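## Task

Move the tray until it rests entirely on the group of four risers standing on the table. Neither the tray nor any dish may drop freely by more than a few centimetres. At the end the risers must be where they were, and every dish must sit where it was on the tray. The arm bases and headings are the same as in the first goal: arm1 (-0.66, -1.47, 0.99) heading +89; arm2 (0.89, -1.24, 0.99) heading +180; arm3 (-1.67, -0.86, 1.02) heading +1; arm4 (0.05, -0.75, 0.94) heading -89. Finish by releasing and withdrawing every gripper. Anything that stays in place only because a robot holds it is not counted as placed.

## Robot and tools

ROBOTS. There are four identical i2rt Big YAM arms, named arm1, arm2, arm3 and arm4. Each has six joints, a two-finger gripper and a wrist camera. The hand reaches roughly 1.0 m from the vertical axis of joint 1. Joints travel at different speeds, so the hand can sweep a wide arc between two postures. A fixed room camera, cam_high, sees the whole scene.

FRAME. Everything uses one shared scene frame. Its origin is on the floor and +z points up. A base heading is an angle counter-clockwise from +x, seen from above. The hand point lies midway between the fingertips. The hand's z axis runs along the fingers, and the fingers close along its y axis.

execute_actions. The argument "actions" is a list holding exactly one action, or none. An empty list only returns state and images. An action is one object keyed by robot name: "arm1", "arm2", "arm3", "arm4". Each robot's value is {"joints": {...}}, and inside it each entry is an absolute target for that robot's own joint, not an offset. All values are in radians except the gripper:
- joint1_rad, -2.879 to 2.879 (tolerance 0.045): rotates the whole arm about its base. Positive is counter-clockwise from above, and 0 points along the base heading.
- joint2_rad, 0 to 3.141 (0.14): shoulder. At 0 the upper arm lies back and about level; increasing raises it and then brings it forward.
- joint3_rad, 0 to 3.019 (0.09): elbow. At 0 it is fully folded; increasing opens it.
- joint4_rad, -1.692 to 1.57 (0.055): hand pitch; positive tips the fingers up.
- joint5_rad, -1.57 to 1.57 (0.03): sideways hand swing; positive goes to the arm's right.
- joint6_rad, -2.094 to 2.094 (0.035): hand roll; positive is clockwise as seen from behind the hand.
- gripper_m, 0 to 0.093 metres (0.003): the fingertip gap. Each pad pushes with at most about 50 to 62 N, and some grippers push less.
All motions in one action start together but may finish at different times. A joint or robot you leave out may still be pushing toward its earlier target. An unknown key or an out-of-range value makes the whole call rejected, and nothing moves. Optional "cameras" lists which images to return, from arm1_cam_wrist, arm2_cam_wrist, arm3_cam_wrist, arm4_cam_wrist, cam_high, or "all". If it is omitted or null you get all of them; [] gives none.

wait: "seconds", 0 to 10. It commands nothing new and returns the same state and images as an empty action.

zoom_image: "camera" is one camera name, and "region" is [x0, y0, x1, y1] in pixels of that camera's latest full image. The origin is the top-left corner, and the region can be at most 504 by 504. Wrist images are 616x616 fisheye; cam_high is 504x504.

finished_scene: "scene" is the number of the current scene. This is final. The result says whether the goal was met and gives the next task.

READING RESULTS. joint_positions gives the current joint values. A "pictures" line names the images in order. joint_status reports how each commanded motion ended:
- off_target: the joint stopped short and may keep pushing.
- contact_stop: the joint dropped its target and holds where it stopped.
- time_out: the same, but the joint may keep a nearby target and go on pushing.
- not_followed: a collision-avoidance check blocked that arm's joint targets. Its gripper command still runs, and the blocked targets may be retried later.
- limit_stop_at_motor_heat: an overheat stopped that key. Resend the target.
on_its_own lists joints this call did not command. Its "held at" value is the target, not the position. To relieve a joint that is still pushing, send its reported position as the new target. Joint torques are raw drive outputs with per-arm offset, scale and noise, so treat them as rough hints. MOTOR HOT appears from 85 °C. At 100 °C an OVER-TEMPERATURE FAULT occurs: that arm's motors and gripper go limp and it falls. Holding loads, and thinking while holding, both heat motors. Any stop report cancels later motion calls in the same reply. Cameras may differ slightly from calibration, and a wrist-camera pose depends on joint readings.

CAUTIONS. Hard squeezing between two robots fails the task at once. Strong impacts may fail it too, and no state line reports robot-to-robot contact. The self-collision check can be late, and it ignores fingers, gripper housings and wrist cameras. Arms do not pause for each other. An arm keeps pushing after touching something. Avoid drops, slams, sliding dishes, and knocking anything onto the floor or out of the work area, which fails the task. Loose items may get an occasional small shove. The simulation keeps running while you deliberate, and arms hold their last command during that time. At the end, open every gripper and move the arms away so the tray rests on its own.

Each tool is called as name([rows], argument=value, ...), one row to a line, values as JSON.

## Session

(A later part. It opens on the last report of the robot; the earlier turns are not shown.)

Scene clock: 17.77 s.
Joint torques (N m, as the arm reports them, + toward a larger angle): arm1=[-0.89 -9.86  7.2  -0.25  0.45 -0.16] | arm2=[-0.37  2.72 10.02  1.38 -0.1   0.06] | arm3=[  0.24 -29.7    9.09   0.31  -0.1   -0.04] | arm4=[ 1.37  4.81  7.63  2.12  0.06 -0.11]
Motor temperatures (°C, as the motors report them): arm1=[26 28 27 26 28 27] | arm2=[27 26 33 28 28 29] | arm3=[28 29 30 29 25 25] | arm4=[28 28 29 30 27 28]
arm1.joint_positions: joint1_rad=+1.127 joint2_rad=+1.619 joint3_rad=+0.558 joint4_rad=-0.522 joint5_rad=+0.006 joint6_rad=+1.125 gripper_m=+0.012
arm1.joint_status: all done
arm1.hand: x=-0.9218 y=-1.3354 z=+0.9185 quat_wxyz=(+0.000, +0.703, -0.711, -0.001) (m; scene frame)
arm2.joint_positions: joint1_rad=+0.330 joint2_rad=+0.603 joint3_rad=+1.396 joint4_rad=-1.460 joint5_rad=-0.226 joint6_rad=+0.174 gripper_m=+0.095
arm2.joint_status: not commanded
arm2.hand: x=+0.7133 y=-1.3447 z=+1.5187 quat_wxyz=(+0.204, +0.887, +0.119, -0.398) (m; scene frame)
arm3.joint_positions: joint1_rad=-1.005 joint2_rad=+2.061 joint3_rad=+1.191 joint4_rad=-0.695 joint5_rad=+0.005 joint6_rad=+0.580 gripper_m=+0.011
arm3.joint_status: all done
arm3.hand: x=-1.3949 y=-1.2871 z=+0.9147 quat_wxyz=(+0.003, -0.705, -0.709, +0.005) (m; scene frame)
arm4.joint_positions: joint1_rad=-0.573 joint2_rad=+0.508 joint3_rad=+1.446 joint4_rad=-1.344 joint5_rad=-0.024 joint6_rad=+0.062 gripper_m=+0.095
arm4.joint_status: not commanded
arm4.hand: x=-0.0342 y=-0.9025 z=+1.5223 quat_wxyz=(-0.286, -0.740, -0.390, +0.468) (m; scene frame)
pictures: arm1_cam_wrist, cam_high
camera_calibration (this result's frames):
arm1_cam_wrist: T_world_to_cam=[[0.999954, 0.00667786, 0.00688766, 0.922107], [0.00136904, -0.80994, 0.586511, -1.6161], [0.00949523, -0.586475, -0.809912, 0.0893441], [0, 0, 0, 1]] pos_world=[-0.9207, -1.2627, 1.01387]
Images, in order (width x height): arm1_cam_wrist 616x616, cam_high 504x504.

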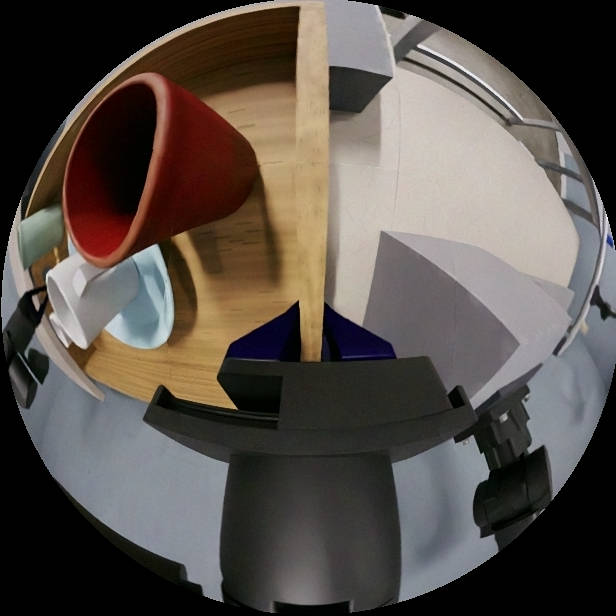

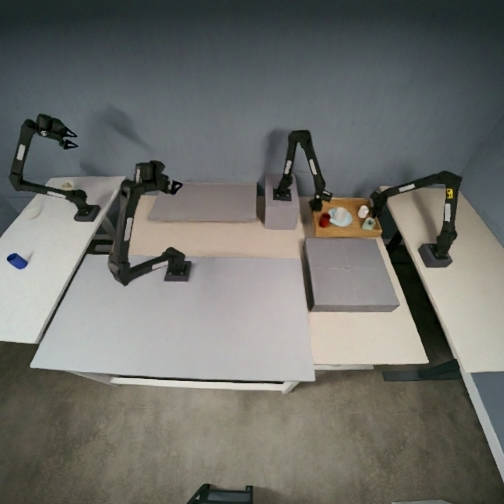

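execute_actions([
  {"arm1":{"joints":{"joint1_rad":0.941,"joint2_rad":1.66,"joint3_rad":0.70,"joint4_rad":-0.568,"joint6_rad":0.925}},"arm3":{"joints":{"joint1_rad":-0.928,"joint2_rad":1.88,"joint3_rad":1.075,"joint4_rad":-0.63,"joint6_rad":0.655}}},
], cameras=[])

execute_actions([
  {"arm1":{"joints":{"joint1_rad":0.781,"joint2_rad":1.72,"joint3_rad":0.808,"joint4_rad":-0.608,"joint6_rad":0.765}},"arm3":{"joints":{"joint1_rad":-0.813,"joint2_rad":1.815,"joint3_rad":0.933,"joint4_rad":-0.564,"joint6_rad":0.77}}},
], cameras=[])

execute_actions([
  {"arm1":{"joints":{"joint1_rad":0.656,"joint2_rad":1.793,"joint3_rad":0.948,"joint4_rad":-0.664,"joint6_rad":0.64}},"arm3":{"joints":{"joint1_rad":-0.675,"joint2_rad":1.76,"joint3_rad":0.816,"joint4_rad":-0.51,"joint6_rad":0.908}}},
], cameras=[])

Scene clock: 19.10 s.
Joint torques (N m, as the arm reports them, + toward a larger angle): arm1=[  0.45 -12.01   7.65  -0.2    0.52  -0.17] | arm2=[-0.42  2.73 10.02  1.41 -0.1   0.05] | arm3=[  0.75 -27.26   9.12   0.46  -0.2    0.08] | arm4=[ 1.38  4.83  7.62  2.13  0.06 -0.11]
Motor temperatures (°C, as the motors report them): arm1=[26 28 28 26 28 27] | arm2=[27 26 33 28 28 29] | arm3=[28 29 31 29 25 25] | arm4=[28 28 29 30 27 28]
arm1.joint_positions: joint1_rad=+0.939 joint2_rad=+1.677 joint3_rad=+0.650 joint4_rad=-0.554 joint5_rad=+0.004 joint6_rad=+0.935 gripper_m=+0.012
arm1.joint_status: all done
arm1.hand: x=-0.9197 y=-1.2692 z=+0.9196 quat_wxyz=(+0.002, +0.704, -0.710, -0.001) (m; scene frame)
arm2.joint_positions: joint1_rad=+0.330 joint2_rad=+0.603 joint3_rad=+1.396 joint4_rad=-1.460 joint5_rad=-0.226 joint6_rad=+0.174 gripper_m=+0.095
arm2.joint_status: not commanded
arm2.hand: x=+0.7133 y=-1.3447 z=+1.5187 quat_wxyz=(+0.204, +0.887, +0.119, -0.398) (m; scene frame)
arm3.joint_positions: joint1_rad=-0.928 joint2_rad=+1.968 joint3_rad=+1.027 joint4_rad=-0.629 joint5_rad=+0.008 joint6_rad=+0.653 gripper_m=+0.011
arm3.joint_status: all done
arm3.hand: x=-1.3953 y=-1.2235 z=+0.9189 quat_wxyz=(+0.005, -0.704, -0.710, +0.006) (m; scene frame)
arm4.joint_positions: joint1_rad=-0.573 joint2_rad=+0.508 joint3_rad=+1.446 joint4_rad=-1.344 joint5_rad=-0.024 joint6_rad=+0.062 gripper_m=+0.095
arm4.joint_status: not commanded
arm4.hand: x=-0.0342 y=-0.9025 z=+1.5223 quat_wxyz=(-0.286, -0.740, -0.390, +0.468) (m; scene frame)
pictures: none
No camera images: the call's "cameras" was empty. Leave "cameras" out to get every camera's image.

Scene clock: 20.13 s.
Joint torques (N m, as the arm reports them, + toward a larger angle): arm1=[  0.2  -13.88   7.7    0.     0.58  -0.11] | arm2=[-0.45  2.88 10.02  1.38 -0.1   0.05] | arm3=[  0.49 -24.03   8.42   0.46  -0.22   0.  ] | arm4=[ 1.35  4.83  7.63  2.13  0.06 -0.11]
Motor temperatures (°C, as the motors report them): arm1=[26 28 28 26 28 27] | arm2=[27 26 33 28 28 29] | arm3=[28 29 31 29 25 25] | arm4=[28 28 29 30 27 28]
arm1.joint_positions: joint1_rad=+0.772 joint2_rad=+1.742 joint3_rad=+0.755 joint4_rad=-0.597 joint5_rad=+0.003 joint6_rad=+0.773 gripper_m=+0.012
arm1.joint_status: all done
arm1.hand: x=-0.9085 y=-1.2030 z=+0.9199 quat_wxyz=(+0.003, +0.702, -0.712, +0.001) (m; scene frame)
arm2.joint_positions: joint1_rad=+0.330 joint2_rad=+0.603 joint3_rad=+1.396 joint4_rad=-1.460 joint5_rad=-0.226 joint6_rad=+0.174 gripper_m=+0.095
arm2.joint_status: not commanded
arm2.hand: x=+0.7133 y=-1.3447 z=+1.5187 quat_wxyz=(+0.204, +0.887, +0.119, -0.398) (m; scene frame)
arm3.joint_positions: joint1_rad=-0.809 joint2_rad=+1.894 joint3_rad=+0.887 joint4_rad=-0.566 joint5_rad=+0.008 joint6_rad=+0.775 gripper_m=+0.011
arm3.joint_status: all done
arm3.hand: x=-1.3867 y=-1.1556 z=+0.9193 quat_wxyz=(+0.006, -0.705, -0.709, +0.006) (m; scene frame)
arm4.joint_positions: joint1_rad=-0.573 joint2_rad=+0.508 joint3_rad=+1.446 joint4_rad=-1.344 joint5_rad=-0.024 joint6_rad=+0.062 gripper_m=+0.095
arm4.joint_status: not commanded
arm4.hand: x=-0.0342 y=-0.9025 z=+1.5223 quat_wxyz=(-0.286, -0.740, -0.390, +0.468) (m; scene frame)
pictures: none
No camera images: the call's "cameras" was empty. Leave "cameras" out to get every camera's image.

Scene clock: 21.17 s.
Joint torques (N m, as the arm reports them, + toward a larger angle): arm1=[  1.24 -16.97   8.57  -0.07   0.53  -0.12] | arm2=[-0.38  2.84 10.01  1.4  -0.1   0.05] | arm3=[  0.5  -21.9    7.88   0.64  -0.27   0.  ] | arm4=[ 1.35  4.84  7.63  2.13  0.06 -0.11]
Motor temperatures (°C, as the motors report them): arm1=[26 28 28 26 28 27] | arm2=[27 26 33 28 28 29] | arm3=[28 29 31 29 25 25] | arm4=[28 28 29 30 27 28]
arm1.joint_positions: joint1_rad=+0.645 joint2_rad=+1.820 joint3_rad=+0.890 joint4_rad=-0.655 joint5_rad=+0.003 joint6_rad=+0.647 gripper_m=+0.012
arm1.joint_status: all done
arm1.hand: x=-0.8999 y=-1.1374 z=+0.9209 quat_wxyz=(+0.004, +0.702, -0.713, +0.002) (m; scene frame)
arm2.joint_positions: joint1_rad=+0.330 joint2_rad=+0.603 joint3_rad=+1.396 joint4_rad=-1.460 joint5_rad=-0.226 joint6_rad=+0.174 gripper_m=+0.095
arm2.joint_status: not commanded
arm2.hand: x=+0.7133 y=-1.3447 z=+1.5187 quat_wxyz=(+0.204, +0.887, +0.119, -0.398) (m; scene frame)
arm3.joint_positions: joint1_rad=-0.672 joint2_rad=+1.834 joint3_rad=+0.772 joint4_rad=-0.514 joint5_rad=+0.010 joint6_rad=+0.914 gripper_m=+0.011
arm3.joint_status: all done
arm3.hand: x=-1.3812 y=-1.0897 z=+0.9194 quat_wxyz=(+0.007, -0.706, -0.709, +0.007) (m; scene frame)
arm4.joint_positions: joint1_rad=-0.573 joint2_rad=+0.508 joint3_rad=+1.446 joint4_rad=-1.344 joint5_rad=-0.024 joint6_rad=+0.062 gripper_m=+0.095
arm4.joint_status: not commanded
arm4.hand: x=-0.0342 y=-0.9025 z=+1.5223 quat_wxyz=(-0.286, -0.740, -0.390, +0.468) (m; scene frame)
pictures: none
No camera images: the call's "cameras" was empty. Leave "cameras" out to get every camera's image.

execute_actions([
  {"arm1":{"joints":{"joint1_rad":0.552,"joint2_rad":1.888,"joint3_rad":1.118,"joint4_rad":-0.73,"joint6_rad":0.535}},"arm3":{"joints":{"joint1_rad":-0.515,"joint2_rad":1.71,"joint3_rad":0.715,"joint4_rad":-0.462,"joint6_rad":1.068}}},
], cameras=[])

execute_actions([
  {"arm1":{"joints":{"joint1_rad":0.474,"joint2_rad":1.978,"joint3_rad":1.3,"joint4_rad":-0.81,"joint6_rad":0.457}},"arm3":{"joints":{"joint1_rad":-0.327,"joint2_rad":1.68,"joint3_rad":0.655,"joint4_rad":-0.435,"joint6_rad":1.255}}},
], cameras=[])

execute_actions([
  {"arm1":{"joints":{"joint1_rad":0.41,"joint2_rad":2.08,"joint3_rad":1.507,"joint4_rad":-0.9,"joint6_rad":0.393}},"arm3":{"joints":{"joint1_rad":-0.12,"joint2_rad":1.672,"joint3_rad":0.643,"joint4_rad":-0.43,"joint6_rad":1.463}}},
], cameras=["arm1_cam_wrist","arm3_cam_wrist","cam_high"])

Scene clock: 22.53 s.
Joint torques (N m, as the arm reports them, + toward a larger angle): arm1=[  0.79 -19.82   9.02   0.18   0.71  -0.06] | arm2=[-0.35  2.86  9.99  1.36 -0.1   0.05] | arm3=[  0.7  -20.27   7.26   0.72  -0.22   0.03] | arm4=[ 1.37  4.78  7.62  2.13  0.06 -0.11]
Motor temperatures (°C, as the motors report them): arm1=[26 28 29 26 28 27] | arm2=[27 26 34 28 28 29] | arm3=[28 29 31 29 25 25] | arm4=[28 28 29 30 27 28]
arm1.joint_positions: joint1_rad=+0.544 joint2_rad=+1.920 joint3_rad=+1.058 joint4_rad=-0.724 joint5_rad=-0.001 joint6_rad=+0.541 gripper_m=+0.012
arm1.joint_status: all done
arm1.hand: x=-0.8934 y=-1.0685 z=+0.9195 quat_wxyz=(+0.007, +0.703, -0.711, +0.002) (m; scene frame)
arm2.joint_positions: joint1_rad=+0.330 joint2_rad=+0.603 joint3_rad=+1.396 joint4_rad=-1.460 joint5_rad=-0.226 joint6_rad=+0.174 gripper_m=+0.095
arm2.joint_status: not commanded
arm2.hand: x=+0.7133 y=-1.3447 z=+1.5187 quat_wxyz=(+0.204, +0.887, +0.119, -0.398) (m; scene frame)
arm3.joint_positions: joint1_rad=-0.511 joint2_rad=+1.782 joint3_rad=+0.676 joint4_rad=-0.470 joint5_rad=+0.009 joint6_rad=+1.070 gripper_m=+0.011
arm3.joint_status: all done
arm3.hand: x=-1.3777 y=-1.0240 z=+0.9199 quat_wxyz=(+0.006, -0.704, -0.710, +0.007) (m; scene frame)
arm4.joint_positions: joint1_rad=-0.573 joint2_rad=+0.508 joint3_rad=+1.446 joint4_rad=-1.344 joint5_rad=-0.024 joint6_rad=+0.062 gripper_m=+0.095
arm4.joint_status: not commanded
arm4.hand: x=-0.0342 y=-0.9025 z=+1.5223 quat_wxyz=(-0.286, -0.740, -0.390, +0.468) (m; scene frame)
pictures: none
No camera images: the call's "cameras" was empty. Leave "cameras" out to get every camera's image.

Scene clock: 23.57 s.
Joint torques (N m, as the arm reports them, + toward a larger angle): arm1=[  0.9  -22.75  10.43   0.09   0.73  -0.13] | arm2=[-0.46  2.85 10.01  1.37 -0.09  0.05] | arm3=[  0.57 -19.18   6.62   0.78  -0.28   0.02] | arm4=[ 1.35  4.83  7.62  2.14  0.06 -0.11]
Motor temperatures (°C, as the motors report them): arm1=[26 29 29 26 28 27] | arm2=[27 26 34 28 28 29] | arm3=[28 29 30 29 25 25] | arm4=[28 28 29 30 27 28]
arm1.joint_positions: joint1_rad=+0.465 joint2_rad=+2.012 joint3_rad=+1.226 joint4_rad=-0.803 joint5_rad=-0.003 joint6_rad=+0.463 gripper_m=+0.012
arm1.joint_status: all done
arm1.hand: x=-0.8836 y=-1.0062 z=+0.9199 quat_wxyz=(+0.009, +0.703, -0.711, +0.003) (m; scene frame)
arm2.joint_positions: joint1_rad=+0.330 joint2_rad=+0.603 joint3_rad=+1.396 joint4_rad=-1.460 joint5_rad=-0.226 joint6_rad=+0.174 gripper_m=+0.095
arm2.joint_status: not commanded
arm2.hand: x=+0.7133 y=-1.3447 z=+1.5187 quat_wxyz=(+0.204, +0.887, +0.119, -0.398) (m; scene frame)
arm3.joint_positions: joint1_rad=-0.325 joint2_rad=+1.750 joint3_rad=+0.621 joint4_rad=-0.444 joint5_rad=+0.011 joint6_rad=+1.258 gripper_m=+0.011
arm3.joint_status: all done
arm3.hand: x=-1.3707 y=-0.9612 z=+0.9208 quat_wxyz=(+0.003, -0.705, -0.710, +0.007) (m; scene frame)
arm4.joint_positions: joint1_rad=-0.573 joint2_rad=+0.508 joint3_rad=+1.446 joint4_rad=-1.344 joint5_rad=-0.024 joint6_rad=+0.062 gripper_m=+0.095
arm4.joint_status: not commanded
arm4.hand: x=-0.0342 y=-0.9025 z=+1.5223 quat_wxyz=(-0.286, -0.740, -0.390, +0.468) (m; scene frame)
pictures: none
No camera images: the call's "cameras" was empty. Leave "cameras" out to get every camera's image.

Scene clock: 24.57 s.
Joint torques (N m, as the arm reports them, + toward a larger angle): arm1=[  0.57 -25.37  11.77  -0.01   0.64  -0.07] | arm2=[-0.23  2.72 10.02  1.37 -0.1   0.06] | arm3=[  0.83 -19.16   6.59   0.85  -0.24   0.02] | arm4=[ 1.38  4.83  7.63  2.12  0.06 -0.11]
Motor temperatures (°C, as the motors report them): arm1=[26 29 30 26 28 27] | arm2=[27 26 34 28 28 29] | arm3=[28 29 30 29 25 25] | arm4=[28 28 29 30 27 28]
arm1.joint_positions: joint1_rad=+0.398 joint2_rad=+2.118 joint3_rad=+1.423 joint4_rad=-0.893 joint5_rad=-0.002 joint6_rad=+0.398 gripper_m=+0.012
arm1.joint_status: all done
arm1.hand: x=-0.8732 y=-0.9409 z=+0.9201 quat_wxyz=(+0.009, +0.703, -0.712, +0.002) (m; scene frame)
arm2.joint_positions: joint1_rad=+0.330 joint2_rad=+0.603 joint3_rad=+1.396 joint4_rad=-1.460 joint5_rad=-0.226 joint6_rad=+0.174 gripper_m=+0.095
arm2.joint_status: not commanded
arm2.hand: x=+0.7133 y=-1.3447 z=+1.5187 quat_wxyz=(+0.204, +0.887, +0.119, -0.398) (m; scene frame)
arm3.joint_positions: joint1_rad=-0.118 joint2_rad=+1.743 joint3_rad=+0.608 joint4_rad=-0.442 joint5_rad=+0.010 joint6_rad=+1.465 gripper_m=+0.011
arm3.joint_status: all done
arm3.hand: x=-1.3624 y=-0.8961 z=+0.9208 quat_wxyz=(+0.004, -0.705, -0.709, +0.008) (m; scene frame)
arm4.joint_positions: joint1_rad=-0.573 joint2_rad=+0.508 joint3_rad=+1.446 joint4_rad=-1.344 joint5_rad=-0.024 joint6_rad=+0.062 gripper_m=+0.095
arm4.joint_status: not commanded
arm4.hand: x=-0.0342 y=-0.9025 z=+1.5223 quat_wxyz=(-0.286, -0.740, -0.390, +0.468) (m; scene frame)
pictures: arm1_cam_wrist, arm3_cam_wrist, cam_high
camera_calibration (this result's frames):
arm1_cam_wrist: T_world_to_cam=[[0.999981, 0.00605896, -0.00143431, 0.878003], [0.0057071, -0.799824, 0.600207, -1.29687], [0.00248943, -0.600204, -0.799843, 0.293138], [0, 0, 0, 1]] pos_world=[-0.871314, -0.866649, 1.01412]
arm3_cam_wrist: T_world_to_cam=[[-0.999907, -0.00857636, 0.0106362, -1.37598], [-0.000657997, 0.807779, 0.589485, 0.185624], [-0.0136473, 0.589423, -0.807709, 1.37721], [0, 0, 0, 1]] pos_world=[-1.35694, -0.973506, 1.0176]
Images, in order (width x height): arm1_cam_wrist 616x616, arm3_cam_wrist 616x616, cam_high 504x504.

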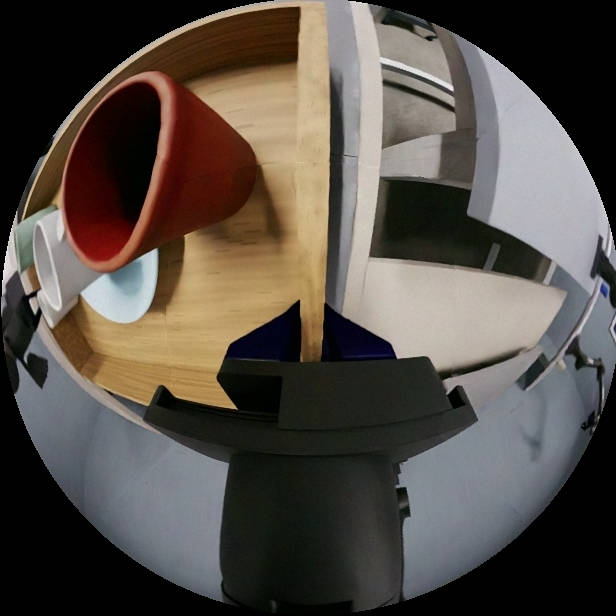

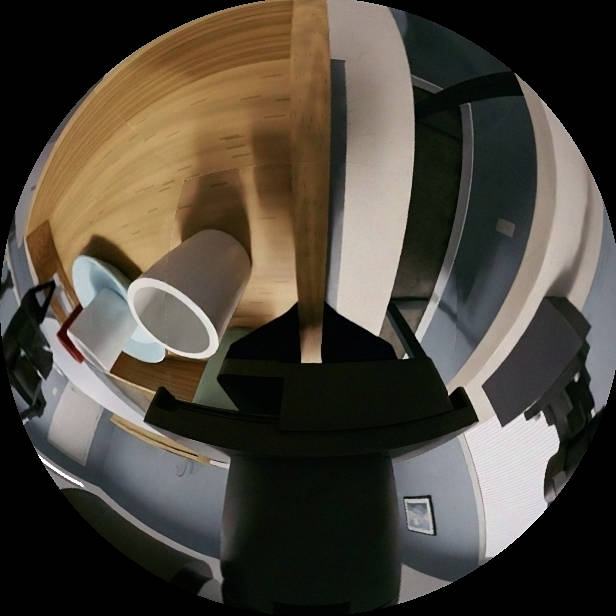

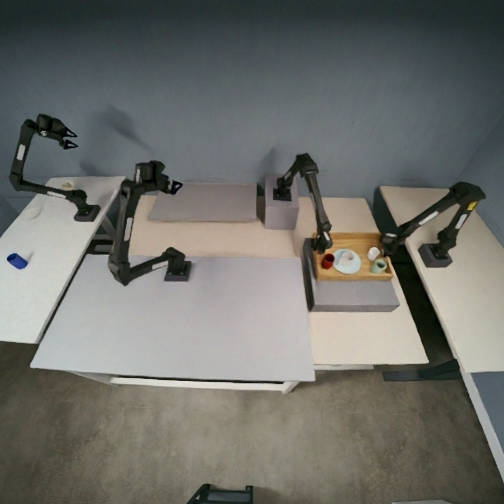

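execute_actions([
  {"arm1":{"joints":{"joint2_rad":2.12,"joint4_rad":-0.845}},"arm3":{"joints":{"joint2_rad":1.775,"joint4_rad":-0.355}}},
], cameras=[])

execute_actions([
  {"arm1":{"joints":{"joint2_rad":2.155,"joint4_rad":-0.82}},"arm3":{"joints":{"joint2_rad":1.83,"joint4_rad":-0.31}}},
], cameras=[])

Scene clock: 25.53 s.
Joint torques (N m, as the arm reports them, + toward a larger angle): arm1=[  1.   -22.16  11.84   1.55   0.2   -0.12] | arm2=[-0.25  2.82  9.99  1.39 -0.09  0.05] | arm3=[  0.79 -17.01   6.15   0.88   0.15   0.03] | arm4=[ 1.35  4.84  7.62  2.13  0.07 -0.11]
Motor temperatures (°C, as the motors report them): arm1=[26 29 30 26 28 27] | arm2=[27 26 34 28 28 29] | arm3=[28 29 30 29 25 25] | arm4=[28 28 29 30 27 28]
arm1.joint_positions: joint1_rad=+0.400 joint2_rad=+2.131 joint3_rad=+1.423 joint4_rad=-0.868 joint5_rad=+0.012 joint6_rad=+0.398 gripper_m=+0.012
arm1.joint_status: all done
arm1.hand: x=-0.8732 y=-0.9372 z=+0.9129 quat_wxyz=(+0.000, +0.703, -0.711, -0.001) (m; scene frame)
arm2.joint_positions: joint1_rad=+0.330 joint2_rad=+0.603 joint3_rad=+1.396 joint4_rad=-1.460 joint5_rad=-0.226 joint6_rad=+0.174 gripper_m=+0.095
arm2.joint_status: not commanded
arm2.hand: x=+0.7133 y=-1.3447 z=+1.5187 quat_wxyz=(+0.204, +0.887, +0.119, -0.398) (m; scene frame)
arm3.joint_positions: joint1_rad=-0.118 joint2_rad=+1.820 joint3_rad=+0.607 joint4_rad=-0.367 joint5_rad=-0.001 joint6_rad=+1.465 gripper_m=+0.011
arm3.joint_status: all done
arm3.hand: x=-1.3636 y=-0.8939 z=+0.8981 quat_wxyz=(+0.009, -0.705, -0.709, +0.005) (m; scene frame)
arm4.joint_positions: joint1_rad=-0.573 joint2_rad=+0.508 joint3_rad=+1.446 joint4_rad=-1.344 joint5_rad=-0.024 joint6_rad=+0.062 gripper_m=+0.095
arm4.joint_status: not commanded
arm4.hand: x=-0.0342 y=-0.9025 z=+1.5223 quat_wxyz=(-0.286, -0.740, -0.390, +0.468) (m; scene frame)
pictures: none
No camera images: the call's "cameras" was empty. Leave "cameras" out to get every camera's image.

Scene clock: 26.20 s.
Joint torques (N m, as the arm reports them, + toward a larger angle): arm1=[  1.27 -22.01  11.74   1.34  -0.04  -0.11] | arm2=[-0.3   2.75 10.02  1.41 -0.1   0.05] | arm3=[  0.79 -15.41   5.89   1.16   0.36   0.05] | arm4=[ 1.34  4.83  7.63  2.13  0.06 -0.11]
Motor temperatures (°C, as the motors report them): arm1=[26 29 31 26 28 27] | arm2=[27 26 34 28 28 29] | arm3=[28 29 30 29 25 25] | arm4=[28 28 29 30 27 28]
arm1.joint_positions: joint1_rad=+0.400 joint2_rad=+2.154 joint3_rad=+1.423 joint4_rad=-0.844 joint5_rad=+0.019 joint6_rad=+0.398 gripper_m=+0.012
arm1.joint_status: all done
arm1.hand: x=-0.8728 y=-0.9359 z=+0.9004 quat_wxyz=(-0.003, +0.703, -0.711, +0.000) (m; scene frame)
arm2.joint_positions: joint1_rad=+0.330 joint2_rad=+0.603 joint3_rad=+1.396 joint4_rad=-1.460 joint5_rad=-0.226 joint6_rad=+0.174 gripper_m=+0.095
arm2.joint_status: not commanded
arm2.hand: x=+0.7133 y=-1.3447 z=+1.5187 quat_wxyz=(+0.204, +0.887, +0.119, -0.398) (m; scene frame)
arm3.joint_positions: joint1_rad=-0.118 joint2_rad=+1.855 joint3_rad=+0.607 joint4_rad=-0.329 joint5_rad=-0.007 joint6_rad=+1.464 gripper_m=+0.011
arm3.joint_status: all done
arm3.hand: x=-1.3634 y=-0.8929 z=+0.8878 quat_wxyz=(+0.010, -0.704, -0.710, +0.001) (m; scene frame)
arm4.joint_positions: joint1_rad=-0.573 joint2_rad=+0.508 joint3_rad=+1.446 joint4_rad=-1.344 joint5_rad=-0.024 joint6_rad=+0.062 gripper_m=+0.095
arm4.joint_status: not commanded
arm4.hand: x=-0.0342 y=-0.9025 z=+1.5223 quat_wxyz=(-0.286, -0.740, -0.390, +0.468) (m; scene frame)
pictures: none
No camera images: the call's "cameras" was empty. Leave "cameras" out to get every camera's image.

execute_actions([
  {"arm1":{"joints":{"joint2_rad":2.18,"joint3_rad":1.44,"joint4_rad":-0.835}},"arm3":{"joints":{"joint2_rad":1.865,"joint3_rad":0.62,"joint4_rad":-0.32}}},
], cameras=[])

execute_actions([
  {"arm1":{"joints":{"joint2_rad":2.16,"gripper_m":0.045}},"arm3":{"joints":{"gripper_m":0.04}}},
], cameras=[])

execute_actions([
  {"arm1":{"joints":{"joint2_rad":2.06,"joint4_rad":-0.94}},"arm3":{"joints":{"joint2_rad":1.74,"joint4_rad":-0.43}}},
], cameras=[])

execute_actions([
  {"arm1":{"joints":{"joint2_rad":1.95,"joint4_rad":-1.06}},"arm3":{"joints":{"joint2_rad":1.6,"joint4_rad":-0.57}}},
], cameras=[])

execute_actions([
  {"arm1":{"joints":{"joint2_rad":1.86,"joint3_rad":1.71,"joint4_rad":-1.43,"joint1_rad":0.35,"joint6_rad":0.34,"joint5_rad":0}},"arm3":{"joints":{"joint2_rad":1.21,"joint3_rad":0.91,"joint4_rad":-1.25,"joint1_rad":-0.2,"joint6_rad":1.385}}},
], cameras=[])

wait(seconds=0.5)

Scene clock: 27.23 s.
Joint torques (N m, as the arm reports them, + toward a larger angle): arm1=[  1.21 -19.32   7.06   0.62  -0.03  -0.05] | arm2=[-0.25  2.8  10.    1.42 -0.1   0.05] | arm3=[  0.8  -12.13   4.13   0.78   0.36   0.06] | arm4=[ 1.35  4.82  7.62  2.12  0.06 -0.11]
Motor temperatures (°C, as the motors report them): arm1=[26 29 31 26 28 27] | arm2=[27 26 34 28 28 29] | arm3=[28 29 30 29 25 25] | arm4=[28 28 29 30 27 28]
arm1.joint_positions: joint1_rad=+0.400 joint2_rad=+2.155 joint3_rad=+1.423 joint4_rad=-0.844 joint5_rad=+0.019 joint6_rad=+0.398 gripper_m=+0.012
arm1.joint_status: all done
arm1.hand: x=-0.8727 y=-0.9360 z=+0.8999 quat_wxyz=(-0.003, +0.703, -0.711, +0.000) (m; scene frame)
arm2.joint_positions: joint1_rad=+0.330 joint2_rad=+0.603 joint3_rad=+1.396 joint4_rad=-1.460 joint5_rad=-0.226 joint6_rad=+0.174 gripper_m=+0.095
arm2.joint_status: not commanded
arm2.hand: x=+0.7133 y=-1.3447 z=+1.5187 quat_wxyz=(+0.204, +0.887, +0.119, -0.398) (m; scene frame)
arm3.joint_positions: joint1_rad=-0.118 joint2_rad=+1.856 joint3_rad=+0.607 joint4_rad=-0.329 joint5_rad=-0.007 joint6_rad=+1.464 gripper_m=+0.011
arm3.joint_status: all done
arm3.hand: x=-1.3636 y=-0.8929 z=+0.8876 quat_wxyz=(+0.010, -0.704, -0.710, +0.002) (m; scene frame)
arm4.joint_positions: joint1_rad=-0.573 joint2_rad=+0.508 joint3_rad=+1.446 joint4_rad=-1.344 joint5_rad=-0.024 joint6_rad=+0.062 gripper_m=+0.095
arm4.joint_status: not commanded
arm4.hand: x=-0.0342 y=-0.9025 z=+1.5223 quat_wxyz=(-0.286, -0.740, -0.390, +0.468) (m; scene frame)
pictures: none
No camera images: the call's "cameras" was empty. Leave "cameras" out to get every camera's image.

Scene clock: 27.97 s.
Joint torques (N m, as the arm reports them, + toward a larger angle): arm1=[  0.16 -22.1    7.1    0.62  -0.03  -0.08] | arm2=[-0.26  2.8  10.04  1.4  -0.1   0.06] | arm3=[  0.77 -11.97   4.05   0.86   0.19   0.06] | arm4=[ 1.33  4.81  7.62  2.13  0.07 -0.11]
Motor temperatures (°C, as the motors report them): arm1=[26 29 31 26 28 27] | arm2=[27 26 34 28 28 29] | arm3=[28 29 30 29 25 25] | arm4=[28 28 29 30 27 28]
arm1.joint_positions: joint1_rad=+0.400 joint2_rad=+2.155 joint3_rad=+1.423 joint4_rad=-0.844 joint5_rad=+0.018 joint6_rad=+0.398 gripper_m=+0.045
arm1.joint_status: all done
arm1.hand: x=-0.8728 y=-0.9361 z=+0.8999 quat_wxyz=(-0.003, +0.703, -0.711, +0.000) (m; scene frame)
arm2.joint_positions: joint1_rad=+0.330 joint2_rad=+0.603 joint3_rad=+1.396 joint4_rad=-1.460 joint5_rad=-0.226 joint6_rad=+0.174 gripper_m=+0.095
arm2.joint_status: not commanded
arm2.hand: x=+0.7133 y=-1.3447 z=+1.5187 quat_wxyz=(+0.204, +0.887, +0.119, -0.398) (m; scene frame)
arm3.joint_positions: joint1_rad=-0.118 joint2_rad=+1.856 joint3_rad=+0.607 joint4_rad=-0.329 joint5_rad=-0.003 joint6_rad=+1.464 gripper_m=+0.040
arm3.joint_status: all done
arm3.hand: x=-1.3635 y=-0.8937 z=+0.8876 quat_wxyz=(+0.009, -0.704, -0.710, +0.003) (m; scene frame)
arm4.joint_positions: joint1_rad=-0.573 joint2_rad=+0.508 joint3_rad=+1.446 joint4_rad=-1.344 joint5_rad=-0.024 joint6_rad=+0.062 gripper_m=+0.095
arm4.joint_status: not commanded
arm4.hand: x=-0.0342 y=-0.9025 z=+1.5223 quat_wxyz=(-0.286, -0.740, -0.390, +0.468) (m; scene frame)
pictures: none
No camera images: the call's "cameras" was empty. Leave "cameras" out to get every camera's image.

Scene clock: 29.03 s.
Joint torques (N m, as the arm reports them, + toward a larger angle): arm1=[ -0.5  -21.41   7.55  -0.27  -0.02  -0.09] | arm2=[-0.35  2.67 10.02  1.38 -0.11  0.05] | arm3=[  0.77 -11.3    5.27  -0.07   0.19   0.05] | arm4=[ 1.35  4.83  7.62  2.12  0.07 -0.11]
Motor temperatures (°C, as the motors report them): arm1=[26 29 31 26 28 27] | arm2=[27 26 34 28 28 29] | arm3=[28 29 30 29 25 25] | arm4=[28 28 29 30 27 28]
arm1.joint_positions: joint1_rad=+0.400 joint2_rad=+2.055 joint3_rad=+1.423 joint4_rad=-0.928 joint5_rad=+0.018 joint6_rad=+0.398 gripper_m=+0.045
arm1.joint_status: all done
arm1.hand: x=-0.8716 y=-0.9371 z=+0.9549 quat_wxyz=(-0.006, +0.703, -0.711, -0.007) (m; scene frame)
arm2.joint_positions: joint1_rad=+0.330 joint2_rad=+0.603 joint3_rad=+1.396 joint4_rad=-1.460 joint5_rad=-0.226 joint6_rad=+0.174 gripper_m=+0.095
arm2.joint_status: not commanded
arm2.hand: x=+0.7133 y=-1.3447 z=+1.5187 quat_wxyz=(+0.204, +0.887, +0.119, -0.398) (m; scene frame)
arm3.joint_positions: joint1_rad=-0.118 joint2_rad=+1.728 joint3_rad=+0.607 joint4_rad=-0.416 joint5_rad=-0.003 joint6_rad=+1.464 gripper_m=+0.040
arm3.joint_status: all done
arm3.hand: x=-1.3531 y=-0.8948 z=+0.9251 quat_wxyz=(-0.007, -0.704, -0.710, -0.010) (m; scene frame)
arm4.joint_positions: joint1_rad=-0.573 joint2_rad=+0.508 joint3_rad=+1.446 joint4_rad=-1.344 joint5_rad=-0.024 joint6_rad=+0.062 gripper_m=+0.095
arm4.joint_status: not commanded
arm4.hand: x=-0.0342 y=-0.9025 z=+1.5223 quat_wxyz=(-0.286, -0.740, -0.390, +0.468) (m; scene frame)
pictures: none
No camera images: the call's "cameras" was empty. Leave "cameras" out to get every camera's image.

Scene clock: 30.17 s.
Joint torques (N m, as the arm reports them, + toward a larger angle): arm1=[  0.39 -18.91   7.97   0.05   0.    -0.09] | arm2=[-0.42  2.72 10.03  1.39 -0.09  0.05] | arm3=[  0.78 -10.02   6.31  -0.02   0.19   0.05] | arm4=[ 1.37  4.82  7.62  2.13  0.06 -0.11]
Motor temperatures (°C, as the motors report them): arm1=[26 29 31 26 28 27] | arm2=[27 26 34 28 28 29] | arm3=[28 29 30 29 25 25] | arm4=[28 28 29 30 27 28]
arm1.joint_positions: joint1_rad=+0.400 joint2_rad=+1.942 joint3_rad=+1.423 joint4_rad=-1.048 joint5_rad=+0.018 joint6_rad=+0.398 gripper_m=+0.045
arm1.joint_status: all done
arm1.hand: x=-0.8655 y=-0.9502 z=+1.0154 quat_wxyz=(-0.004, +0.703, -0.711, -0.004) (m; scene frame)
arm2.joint_positions: joint1_rad=+0.330 joint2_rad=+0.603 joint3_rad=+1.396 joint4_rad=-1.460 joint5_rad=-0.226 joint6_rad=+0.174 gripper_m=+0.095
arm2.joint_status: not commanded
arm2.hand: x=+0.7133 y=-1.3447 z=+1.5187 quat_wxyz=(+0.204, +0.887, +0.119, -0.398) (m; scene frame)
arm3.joint_positions: joint1_rad=-0.118 joint2_rad=+1.587 joint3_rad=+0.607 joint4_rad=-0.556 joint5_rad=-0.003 joint6_rad=+1.464 gripper_m=+0.040
arm3.joint_status: all done
arm3.hand: x=-1.3582 y=-0.8944 z=+0.9660 quat_wxyz=(-0.007, -0.704, -0.710, -0.010) (m; scene frame)
arm4.joint_positions: joint1_rad=-0.573 joint2_rad=+0.508 joint3_rad=+1.446 joint4_rad=-1.344 joint5_rad=-0.024 joint6_rad=+0.062 gripper_m=+0.095
arm4.joint_status: not commanded
arm4.hand: x=-0.0342 y=-0.9025 z=+1.5223 quat_wxyz=(-0.286, -0.740, -0.390, +0.468) (m; scene frame)
pictures: none
No camera images: the call's "cameras" was empty. Leave "cameras" out to get every camera's image.

Scene clock: 31.53 s.
Joint torques (N m, as the arm reports them, + toward a larger angle): arm1=[ -0.96 -17.69   9.77  -0.13   0.01  -0.16] | arm2=[-0.32  2.78 10.04  1.4  -0.09  0.06] | arm3=[ 0.49 -8.03  8.91 -0.01  0.16 -0.06] | arm4=[ 1.36  4.84  7.62  2.13  0.06 -0.11]
Motor temperatures (°C, as the motors report them): arm1=[26 30 31 26 28 27] | arm2=[27 26 34 28 28 29] | arm3=[28 28 30 29 25 25] | arm4=[28 28 29 30 27 28]
arm1.joint_positions: joint1_rad=+0.358 joint2_rad=+1.839 joint3_rad=+1.682 joint4_rad=-1.417 joint5_rad=+0.002 joint6_rad=+0.354 gripper_m=+0.045
arm1.joint_status: all done
arm1.hand: x=-0.8469 y=-0.9346 z=+1.1638 quat_wxyz=(+0.005, +0.703, -0.711, -0.004) (m; scene frame)
arm2.joint_positions: joint1_rad=+0.330 joint2_rad=+0.603 joint3_rad=+1.396 joint4_rad=-1.460 joint5_rad=-0.226 joint6_rad=+0.174 gripper_m=+0.095
arm2.joint_status: not commanded
arm2.hand: x=+0.7133 y=-1.3447 z=+1.5187 quat_wxyz=(+0.204, +0.887, +0.119, -0.398) (m; scene frame)
arm3.joint_positions: joint1_rad=-0.195 joint2_rad=+1.201 joint3_rad=+0.908 joint4_rad=-1.236 joint5_rad=-0.002 joint6_rad=+1.394 gripper_m=+0.040
arm3.joint_status: all done
arm3.hand: x=-1.3524 y=-0.9207 z=+1.1730 quat_wxyz=(-0.011, -0.707, -0.707, -0.011) (m; scene frame)
arm4.joint_positions: joint1_rad=-0.573 joint2_rad=+0.508 joint3_rad=+1.446 joint4_rad=-1.344 joint5_rad=-0.024 joint6_rad=+0.062 gripper_m=+0.095
arm4.joint_status: not commanded
arm4.hand: x=-0.0342 y=-0.9025 z=+1.5223 quat_wxyz=(-0.286, -0.740, -0.390, +0.468) (m; scene frame)
pictures: none
No camera images: the call's "cameras" was empty. Leave "cameras" out to get every camera's image.

Scene clock: 32.03 s.
Joint torques (N m, as the arm reports them, + toward a larger angle): arm1=[ -1.43 -19.43   9.85  -0.12   0.03  -0.18] | arm2=[-0.45  2.87 10.04  1.41 -0.09  0.05] | arm3=[ 0.46 -7.89  8.89  0.    0.16 -0.06] | arm4=[ 1.36  4.84  7.63  2.12  0.07 -0.11]
Motor temperatures (°C, as the motors report them): arm1=[26 30 31 26 28 27] | arm2=[27 26 34 28 28 29] | arm3=[28 28 30 29 25 25] | arm4=[28 28 29 30 27 28]
arm1.joint_positions: joint1_rad=+0.358 joint2_rad=+1.839 joint3_rad=+1.682 joint4_rad=-1.417 joint5_rad=+0.002 joint6_rad=+0.354 gripper_m=+0.045
arm1.joint_status: all done
arm1.hand: x=-0.8469 y=-0.9346 z=+1.1638 quat_wxyz=(+0.005, +0.703, -0.711, -0.004) (m; scene frame)
arm2.joint_positions: joint1_rad=+0.330 joint2_rad=+0.603 joint3_rad=+1.396 joint4_rad=-1.460 joint5_rad=-0.226 joint6_rad=+0.174 gripper_m=+0.095
arm2.joint_status: not commanded
arm2.hand: x=+0.7133 y=-1.3447 z=+1.5187 quat_wxyz=(+0.204, +0.887, +0.119, -0.398) (m; scene frame)
arm3.joint_positions: joint1_rad=-0.195 joint2_rad=+1.201 joint3_rad=+0.908 joint4_rad=-1.236 joint5_rad=-0.002 joint6_rad=+1.394 gripper_m=+0.040
arm3.joint_status: all done
arm3.hand: x=-1.3524 y=-0.9207 z=+1.1730 quat_wxyz=(-0.011, -0.707, -0.707, -0.011) (m; scene frame)
arm4.joint_positions: joint1_rad=-0.573 joint2_rad=+0.508 joint3_rad=+1.446 joint4_rad=-1.344 joint5_rad=-0.024 joint6_rad=+0.062 gripper_m=+0.095
arm4.joint_status: not commanded
arm4.hand: x=-0.0342 y=-0.9025 z=+1.5223 quat_wxyz=(-0.286, -0.740, -0.390, +0.468) (m; scene frame)
wait: 0.50 s; at rest by 0.27 s
pictures: arm1_cam_wrist, arm2_cam_wrist, arm3_cam_wrist, arm4_cam_wrist, cam_high
camera_calibration (this result's frames):
arm1_cam_wrist: T_world_to_cam=[[0.999957, 0.00859599, -0.00357378, 0.856868], [0.0090524, -0.808295, 0.588709, -1.42994], [0.00217186, -0.588715, -0.808337, 0.512218], [0, 0, 0, 1]] pos_world=[-0.844999, -0.861627, 1.25892]
arm2_cam_wrist: T_world_to_cam=[[-0.380117, 0.889152, -0.254793, 1.85281], [0.909423, 0.309036, -0.278292, 0.193513], [-0.168704, -0.337498, -0.926085, 1.19366], [0, 0, 0, 1]] pos_world=[0.729674, -1.30437, 1.63137]
arm3_cam_wrist: T_world_to_cam=[[-0.999267, -0.00353711, -0.038107, -1.30622], [-0.0254263, 0.805556, 0.591974, 0.0183679], [0.0286034, 0.592509, -0.805056, 1.65244], [0, 0, 0, 1]] pos_world=[-1.35206, -0.9985, 1.26966]
arm4_cam_wrist: T_world_to_cam=[[-0.834821, 0.546542, -0.0660751, 0.567447], [0.499915, 0.702334, -0.506765, 1.42494], [-0.230562, -0.45609, -0.859548, 1.01571], [0, 0, 0, 1]] pos_world=[-0.00444792, -0.847662, 1.63266]
Images, in order (width x height): arm1_cam_wrist 616x616, arm2_cam_wrist 616x616, arm3_cam_wrist 616x616, arm4_cam_wrist 616x616, cam_high 504x504.

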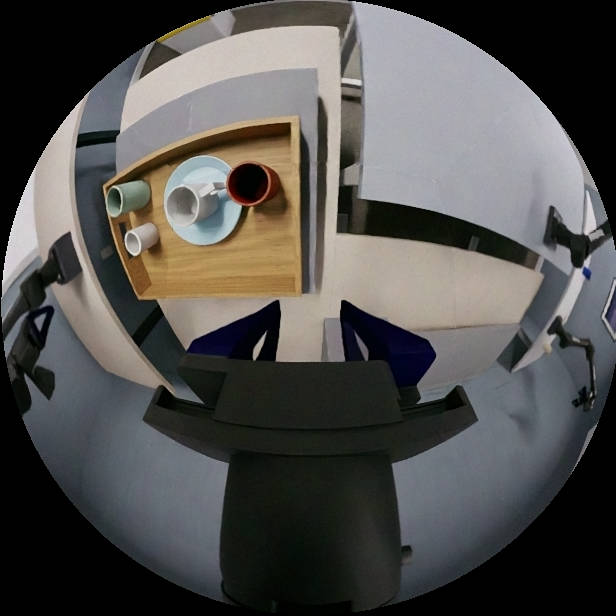

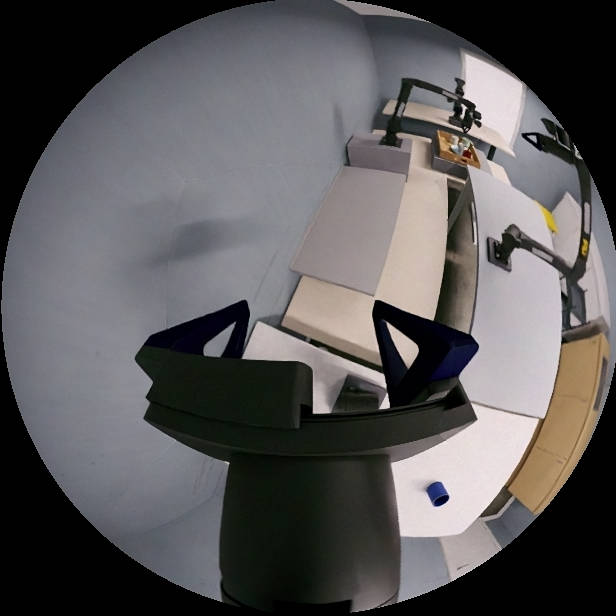

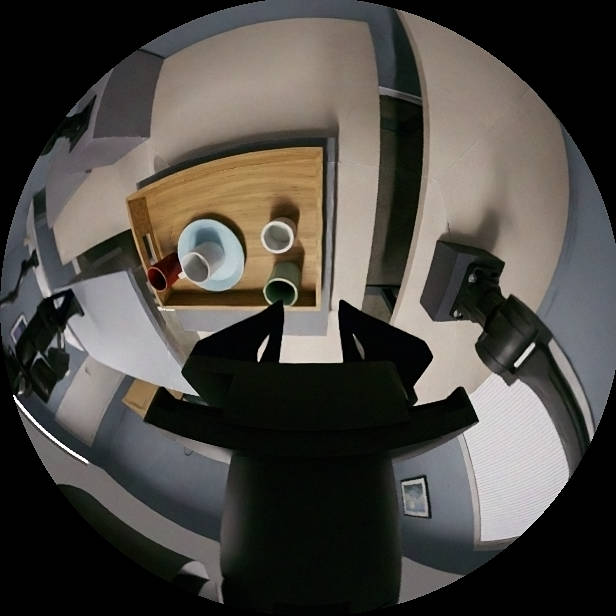

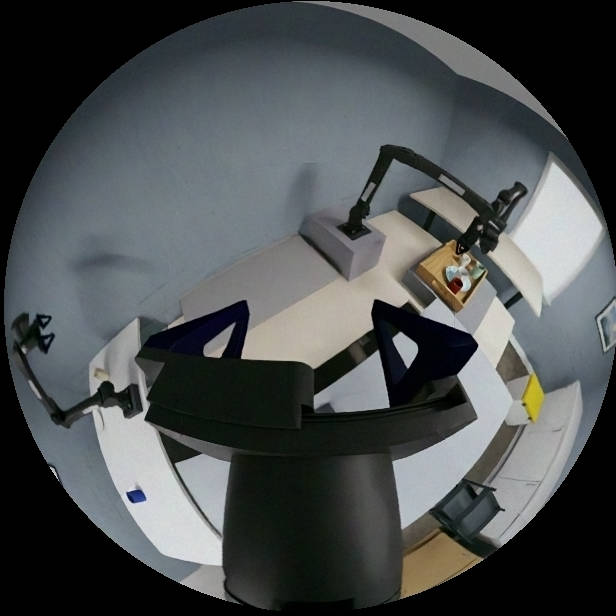

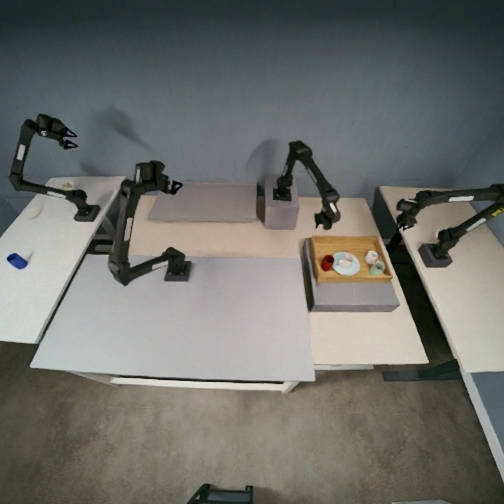

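execute_actions([
  {"arm1":{"joints":{"joint2_rad":1.3,"joint3_rad":1.3}},"arm3":{"joints":{"joint1_rad":-0.145,"joint2_rad":1.715,"joint3_rad":0.885,"joint4_rad":-0.72,"joint6_rad":1.45,"gripper_m":0.09}}},
], cameras=[])

execute_actions([
  {"arm3":{"joints":{"joint2_rad":1.775,"joint3_rad":0.87,"joint4_rad":-0.65}}},
], cameras=["arm3_cam_wrist"])

Scene clock: 34.13 s.
Joint torques (N m, as the arm reports them, + toward a larger angle): arm1=[-1.38 -7.19  7.45  0.55  0.05 -0.23] | arm2=[-0.29  2.68 10.01  1.41 -0.09  0.06] | arm3=[  1.68 -15.     6.38   1.     0.14   0.17] | arm4=[ 1.37  4.81  7.63  2.12  0.07 -0.11]
Motor temperatures (°C, as the motors report them): arm1=[26 30 31 26 28 27] | arm2=[27 26 34 28 28 29] | arm3=[28 28 30 29 25 25] | arm4=[28 28 29 30 27 28]
arm1.joint_positions: joint1_rad=+0.358 joint2_rad=+1.277 joint3_rad=+1.314 joint4_rad=-1.421 joint5_rad=+0.002 joint6_rad=+0.354 gripper_m=+0.045
arm1.joint_status: all done
arm1.hand: x=-0.7915 y=-1.0850 z=+1.2760 quat_wxyz=(-0.036, +0.700, -0.708, -0.090) (m; scene frame)
arm2.joint_positions: joint1_rad=+0.330 joint2_rad=+0.603 joint3_rad=+1.396 joint4_rad=-1.460 joint5_rad=-0.226 joint6_rad=+0.174 gripper_m=+0.095
arm2.joint_status: not commanded
arm2.hand: x=+0.7133 y=-1.3447 z=+1.5187 quat_wxyz=(+0.204, +0.887, +0.119, -0.398) (m; scene frame)
arm3.joint_positions: joint1_rad=-0.154 joint2_rad=+1.716 joint3_rad=+0.883 joint4_rad=-0.734 joint5_rad=-0.001 joint6_rad=+1.441 gripper_m=+0.090
arm3.joint_status: all done
arm3.hand: x=-1.2753 y=-0.9174 z=+0.9870 quat_wxyz=(+0.004, -0.709, -0.705, +0.000) (m; scene frame)
arm4.joint_positions: joint1_rad=-0.573 joint2_rad=+0.508 joint3_rad=+1.446 joint4_rad=-1.344 joint5_rad=-0.024 joint6_rad=+0.062 gripper_m=+0.095
arm4.joint_status: not commanded
arm4.hand: x=-0.0342 y=-0.9025 z=+1.5223 quat_wxyz=(-0.286, -0.740, -0.390, +0.468) (m; scene frame)
pictures: none
No camera images: the call's "cameras" was empty. Leave "cameras" out to get every camera's image.

Scene clock: 34.90 s.
Joint torques (N m, as the arm reports them, + toward a larger angle): arm1=[-0.73 -7.64  7.44  0.61  0.   -0.25] | arm2=[-0.22  2.78 10.02  1.4  -0.09  0.05] | arm3=[  1.68 -14.24   5.63   1.02   0.14   0.17] | arm4=[ 1.35  4.82  7.63  2.13  0.06 -0.11]
Motor temperatures (°C, as the motors report them): arm1=[26 30 31 26 28 27] | arm2=[27 26 34 28 28 29] | arm3=[28 28 30 29 25 25] | arm4=[28 28 29 30 27 28]
arm1.joint_positions: joint1_rad=+0.358 joint2_rad=+1.277 joint3_rad=+1.314 joint4_rad=-1.421 joint5_rad=+0.002 joint6_rad=+0.354 gripper_m=+0.045
arm1.joint_status: not commanded
arm1.hand: x=-0.7915 y=-1.0850 z=+1.2760 quat_wxyz=(-0.036, +0.700, -0.708, -0.090) (m; scene frame)
arm2.joint_positions: joint1_rad=+0.330 joint2_rad=+0.603 joint3_rad=+1.396 joint4_rad=-1.460 joint5_rad=-0.226 joint6_rad=+0.174 gripper_m=+0.095
arm2.joint_status: not commanded
arm2.hand: x=+0.7133 y=-1.3447 z=+1.5187 quat_wxyz=(+0.204, +0.887, +0.119, -0.398) (m; scene frame)
arm3.joint_positions: joint1_rad=-0.154 joint2_rad=+1.763 joint3_rad=+0.872 joint4_rad=-0.665 joint5_rad=-0.001 joint6_rad=+1.441 gripper_m=+0.090
arm3.joint_status: all done
arm3.hand: x=-1.2724 y=-0.9177 z=+0.9664 quat_wxyz=(-0.001, -0.709, -0.705, -0.003) (m; scene frame)
arm4.joint_positions: joint1_rad=-0.573 joint2_rad=+0.508 joint3_rad=+1.446 joint4_rad=-1.344 joint5_rad=-0.024 joint6_rad=+0.062 gripper_m=+0.095
arm4.joint_status: not commanded
arm4.hand: x=-0.0342 y=-0.9025 z=+1.5223 quat_wxyz=(-0.286, -0.740, -0.390, +0.468) (m; scene frame)
pictures: arm3_cam_wrist
camera_calibration (this result's frames):
arm3_cam_wrist: T_world_to_cam=[[-0.999924, 0.00223966, -0.0121106, -1.25486], [-0.00542071, 0.802925, 0.596056, 0.159422], [0.0110588, 0.596076, -0.802852, 1.46087], [0, 0, 0, 1]] pos_world=[-1.27006, -0.995982, 1.06264]
Images, in order (width x height): arm3_cam_wrist 616x616.

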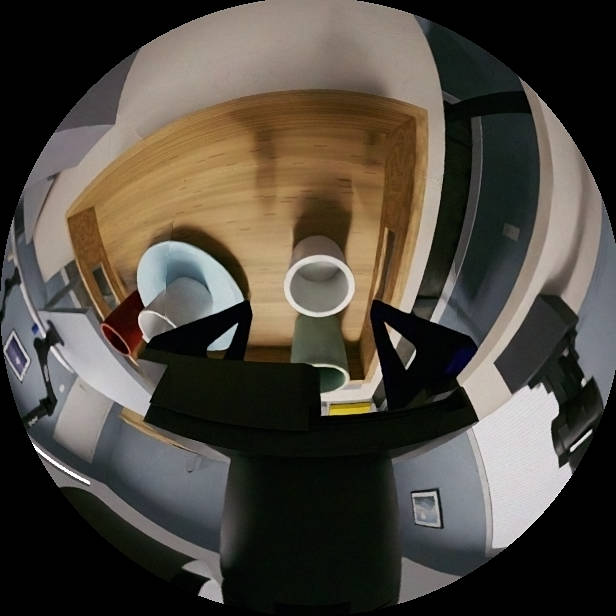

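execute_actions([
  {"arm3":{"joints":{"joint2_rad":1.85,"joint3_rad":0.84,"joint4_rad":-0.555,"gripper_m":0.085}}},
], cameras=[])

execute_actions([
  {"arm3":{"joints":{"joint2_rad":1.93,"joint3_rad":0.833,"joint4_rad":-0.465}}},
], cameras=[])

execute_actions([
  {"arm3":{"joints":{"gripper_m":0.04}}},
], cameras=["arm3_cam_wrist"])

Scene clock: 35.93 s.
Joint torques (N m, as the arm reports them, + toward a larger angle): arm1=[-0.53 -6.89  7.3   0.65  0.02 -0.22] | arm2=[-0.31  2.73 10.    1.39 -0.1   0.06] | arm3=[  1.69 -15.56   4.93   1.     0.14   0.17] | arm4=[ 1.35  4.79  7.62  2.13  0.06 -0.11]
Motor temperatures (°C, as the motors report them): arm1=[26 29 31 26 28 27] | arm2=[27 26 34 28 28 29] | arm3=[28 28 30 29 25 25] | arm4=[28 28 29 30 27 28]
arm1.joint_positions: joint1_rad=+0.358 joint2_rad=+1.277 joint3_rad=+1.314 joint4_rad=-1.421 joint5_rad=+0.002 joint6_rad=+0.354 gripper_m=+0.045
arm1.joint_status: not commanded
arm1.hand: x=-0.7915 y=-1.0850 z=+1.2760 quat_wxyz=(-0.036, +0.700, -0.708, -0.090) (m; scene frame)
arm2.joint_positions: joint1_rad=+0.330 joint2_rad=+0.603 joint3_rad=+1.396 joint4_rad=-1.460 joint5_rad=-0.226 joint6_rad=+0.174 gripper_m=+0.095
arm2.joint_status: not commanded
arm2.hand: x=+0.7133 y=-1.3447 z=+1.5187 quat_wxyz=(+0.204, +0.887, +0.119, -0.398) (m; scene frame)
arm3.joint_positions: joint1_rad=-0.154 joint2_rad=+1.846 joint3_rad=+0.840 joint4_rad=-0.569 joint5_rad=-0.001 joint6_rad=+1.441 gripper_m=+0.085
arm3.joint_status: all done
arm3.hand: x=-1.2841 y=-0.9160 z=+0.9283 quat_wxyz=(+0.007, -0.709, -0.705, +0.003) (m; scene frame)
arm4.joint_positions: joint1_rad=-0.573 joint2_rad=+0.508 joint3_rad=+1.446 joint4_rad=-1.344 joint5_rad=-0.024 joint6_rad=+0.062 gripper_m=+0.095
arm4.joint_status: not commanded
arm4.hand: x=-0.0342 y=-0.9025 z=+1.5223 quat_wxyz=(-0.286, -0.740, -0.390, +0.468) (m; scene frame)
pictures: none
No camera images: the call's "cameras" was empty. Leave "cameras" out to get every camera's image.

Scene clock: 36.80 s.
Joint torques (N m, as the arm reports them, + toward a larger angle): arm1=[-1.09 -7.13  7.44  0.71  0.05 -0.18] | arm2=[-0.35  2.65 10.01  1.41 -0.1   0.05] | arm3=[  1.66 -15.39   4.31   0.98   0.14   0.17] | arm4=[ 1.38  4.85  7.62  2.13  0.06 -0.11]
Motor temperatures (°C, as the motors report them): arm1=[26 29 31 26 28 27] | arm2=[27 26 34 28 28 29] | arm3=[28 28 30 29 25 25] | arm4=[28 28 29 30 27 28]
arm1.joint_positions: joint1_rad=+0.358 joint2_rad=+1.277 joint3_rad=+1.314 joint4_rad=-1.421 joint5_rad=+0.002 joint6_rad=+0.354 gripper_m=+0.045
arm1.joint_status: not commanded
arm1.hand: x=-0.7915 y=-1.0850 z=+1.2760 quat_wxyz=(-0.036, +0.700, -0.708, -0.090) (m; scene frame)
arm2.joint_positions: joint1_rad=+0.330 joint2_rad=+0.603 joint3_rad=+1.396 joint4_rad=-1.460 joint5_rad=-0.226 joint6_rad=+0.174 gripper_m=+0.095
arm2.joint_status: not commanded
arm2.hand: x=+0.7133 y=-1.3447 z=+1.5187 quat_wxyz=(+0.204, +0.887, +0.119, -0.398) (m; scene frame)
arm3.joint_positions: joint1_rad=-0.154 joint2_rad=+1.922 joint3_rad=+0.834 joint4_rad=-0.480 joint5_rad=-0.001 joint6_rad=+1.441 gripper_m=+0.085
arm3.joint_status: all done
arm3.hand: x=-1.2838 y=-0.9160 z=+0.8986 quat_wxyz=(+0.004, -0.709, -0.705, +0.001) (m; scene frame)
arm4.joint_positions: joint1_rad=-0.573 joint2_rad=+0.508 joint3_rad=+1.446 joint4_rad=-1.344 joint5_rad=-0.024 joint6_rad=+0.062 gripper_m=+0.095
arm4.joint_status: not commanded
arm4.hand: x=-0.0342 y=-0.9025 z=+1.5223 quat_wxyz=(-0.286, -0.740, -0.390, +0.468) (m; scene frame)
pictures: none
No camera images: the call's "cameras" was empty. Leave "cameras" out to get every camera's image.

Scene clock: 37.40 s.
Joint torques (N m, as the arm reports them, + toward a larger angle): arm1=[-0.86 -7.47  7.12  0.36 -0.01 -0.21] | arm2=[-0.3   2.71 10.05  1.4  -0.09  0.05] | arm3=[  1.71 -15.39   4.32   0.88   0.13   0.15] | arm4=[ 1.35  4.82  7.62  2.13  0.06 -0.11]
Motor temperatures (°C, as the motors report them): arm1=[26 29 31 26 28 27] | arm2=[27 26 34 28 28 29] | arm3=[28 28 30 29 25 25] | arm4=[28 28 29 30 27 28]
arm1.joint_positions: joint1_rad=+0.358 joint2_rad=+1.277 joint3_rad=+1.314 joint4_rad=-1.421 joint5_rad=+0.002 joint6_rad=+0.354 gripper_m=+0.045
arm1.joint_status: not commanded
arm1.hand: x=-0.7915 y=-1.0850 z=+1.2760 quat_wxyz=(-0.036, +0.700, -0.708, -0.090) (m; scene frame)
arm2.joint_positions: joint1_rad=+0.330 joint2_rad=+0.603 joint3_rad=+1.396 joint4_rad=-1.460 joint5_rad=-0.226 joint6_rad=+0.174 gripper_m=+0.095
arm2.joint_status: not commanded
arm2.hand: x=+0.7133 y=-1.3447 z=+1.5187 quat_wxyz=(+0.204, +0.887, +0.119, -0.398) (m; scene frame)
arm3.joint_positions: joint1_rad=-0.154 joint2_rad=+1.922 joint3_rad=+0.834 joint4_rad=-0.476 joint5_rad=-0.001 joint6_rad=+1.442 gripper_m=+0.064
arm3.joint_status: gripper_m off_target (ended at +0.064, target +0.040)
arm3.hand: x=-1.2830 y=-0.9161 z=+0.8986 quat_wxyz=(+0.003, -0.709, -0.705, +0.000) (m; scene frame)
arm4.joint_positions: joint1_rad=-0.573 joint2_rad=+0.508 joint3_rad=+1.446 joint4_rad=-1.344 joint5_rad=-0.024 joint6_rad=+0.062 gripper_m=+0.095
arm4.joint_status: not commanded
arm4.hand: x=-0.0342 y=-0.9025 z=+1.5223 quat_wxyz=(-0.286, -0.740, -0.390, +0.468) (m; scene frame)
pictures: arm3_cam_wrist
camera_calibration (this result's frames):
arm3_cam_wrist: T_world_to_cam=[[-0.999989, 0.00336515, -0.00335883, -1.27314], [0.000696079, 0.802448, 0.596721, 0.205334], [0.00470334, 0.596712, -0.802442, 1.39768], [0, 0, 0, 1]] pos_world=[-1.27984, -0.994501, 0.994756]
Images, in order (width x height): arm3_cam_wrist 616x616.

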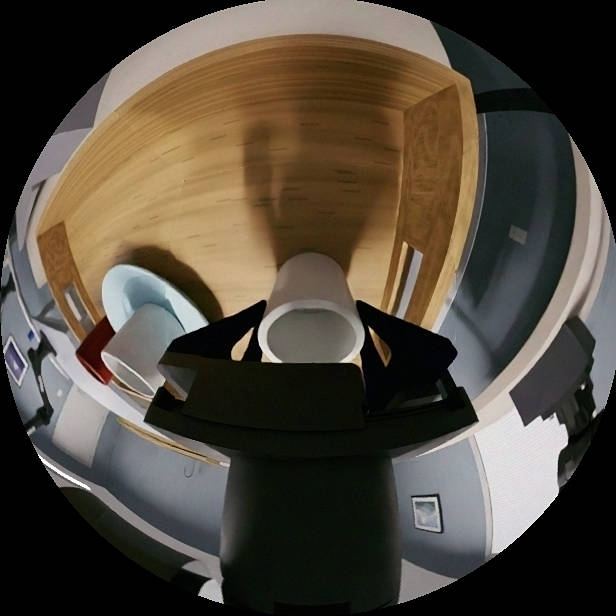

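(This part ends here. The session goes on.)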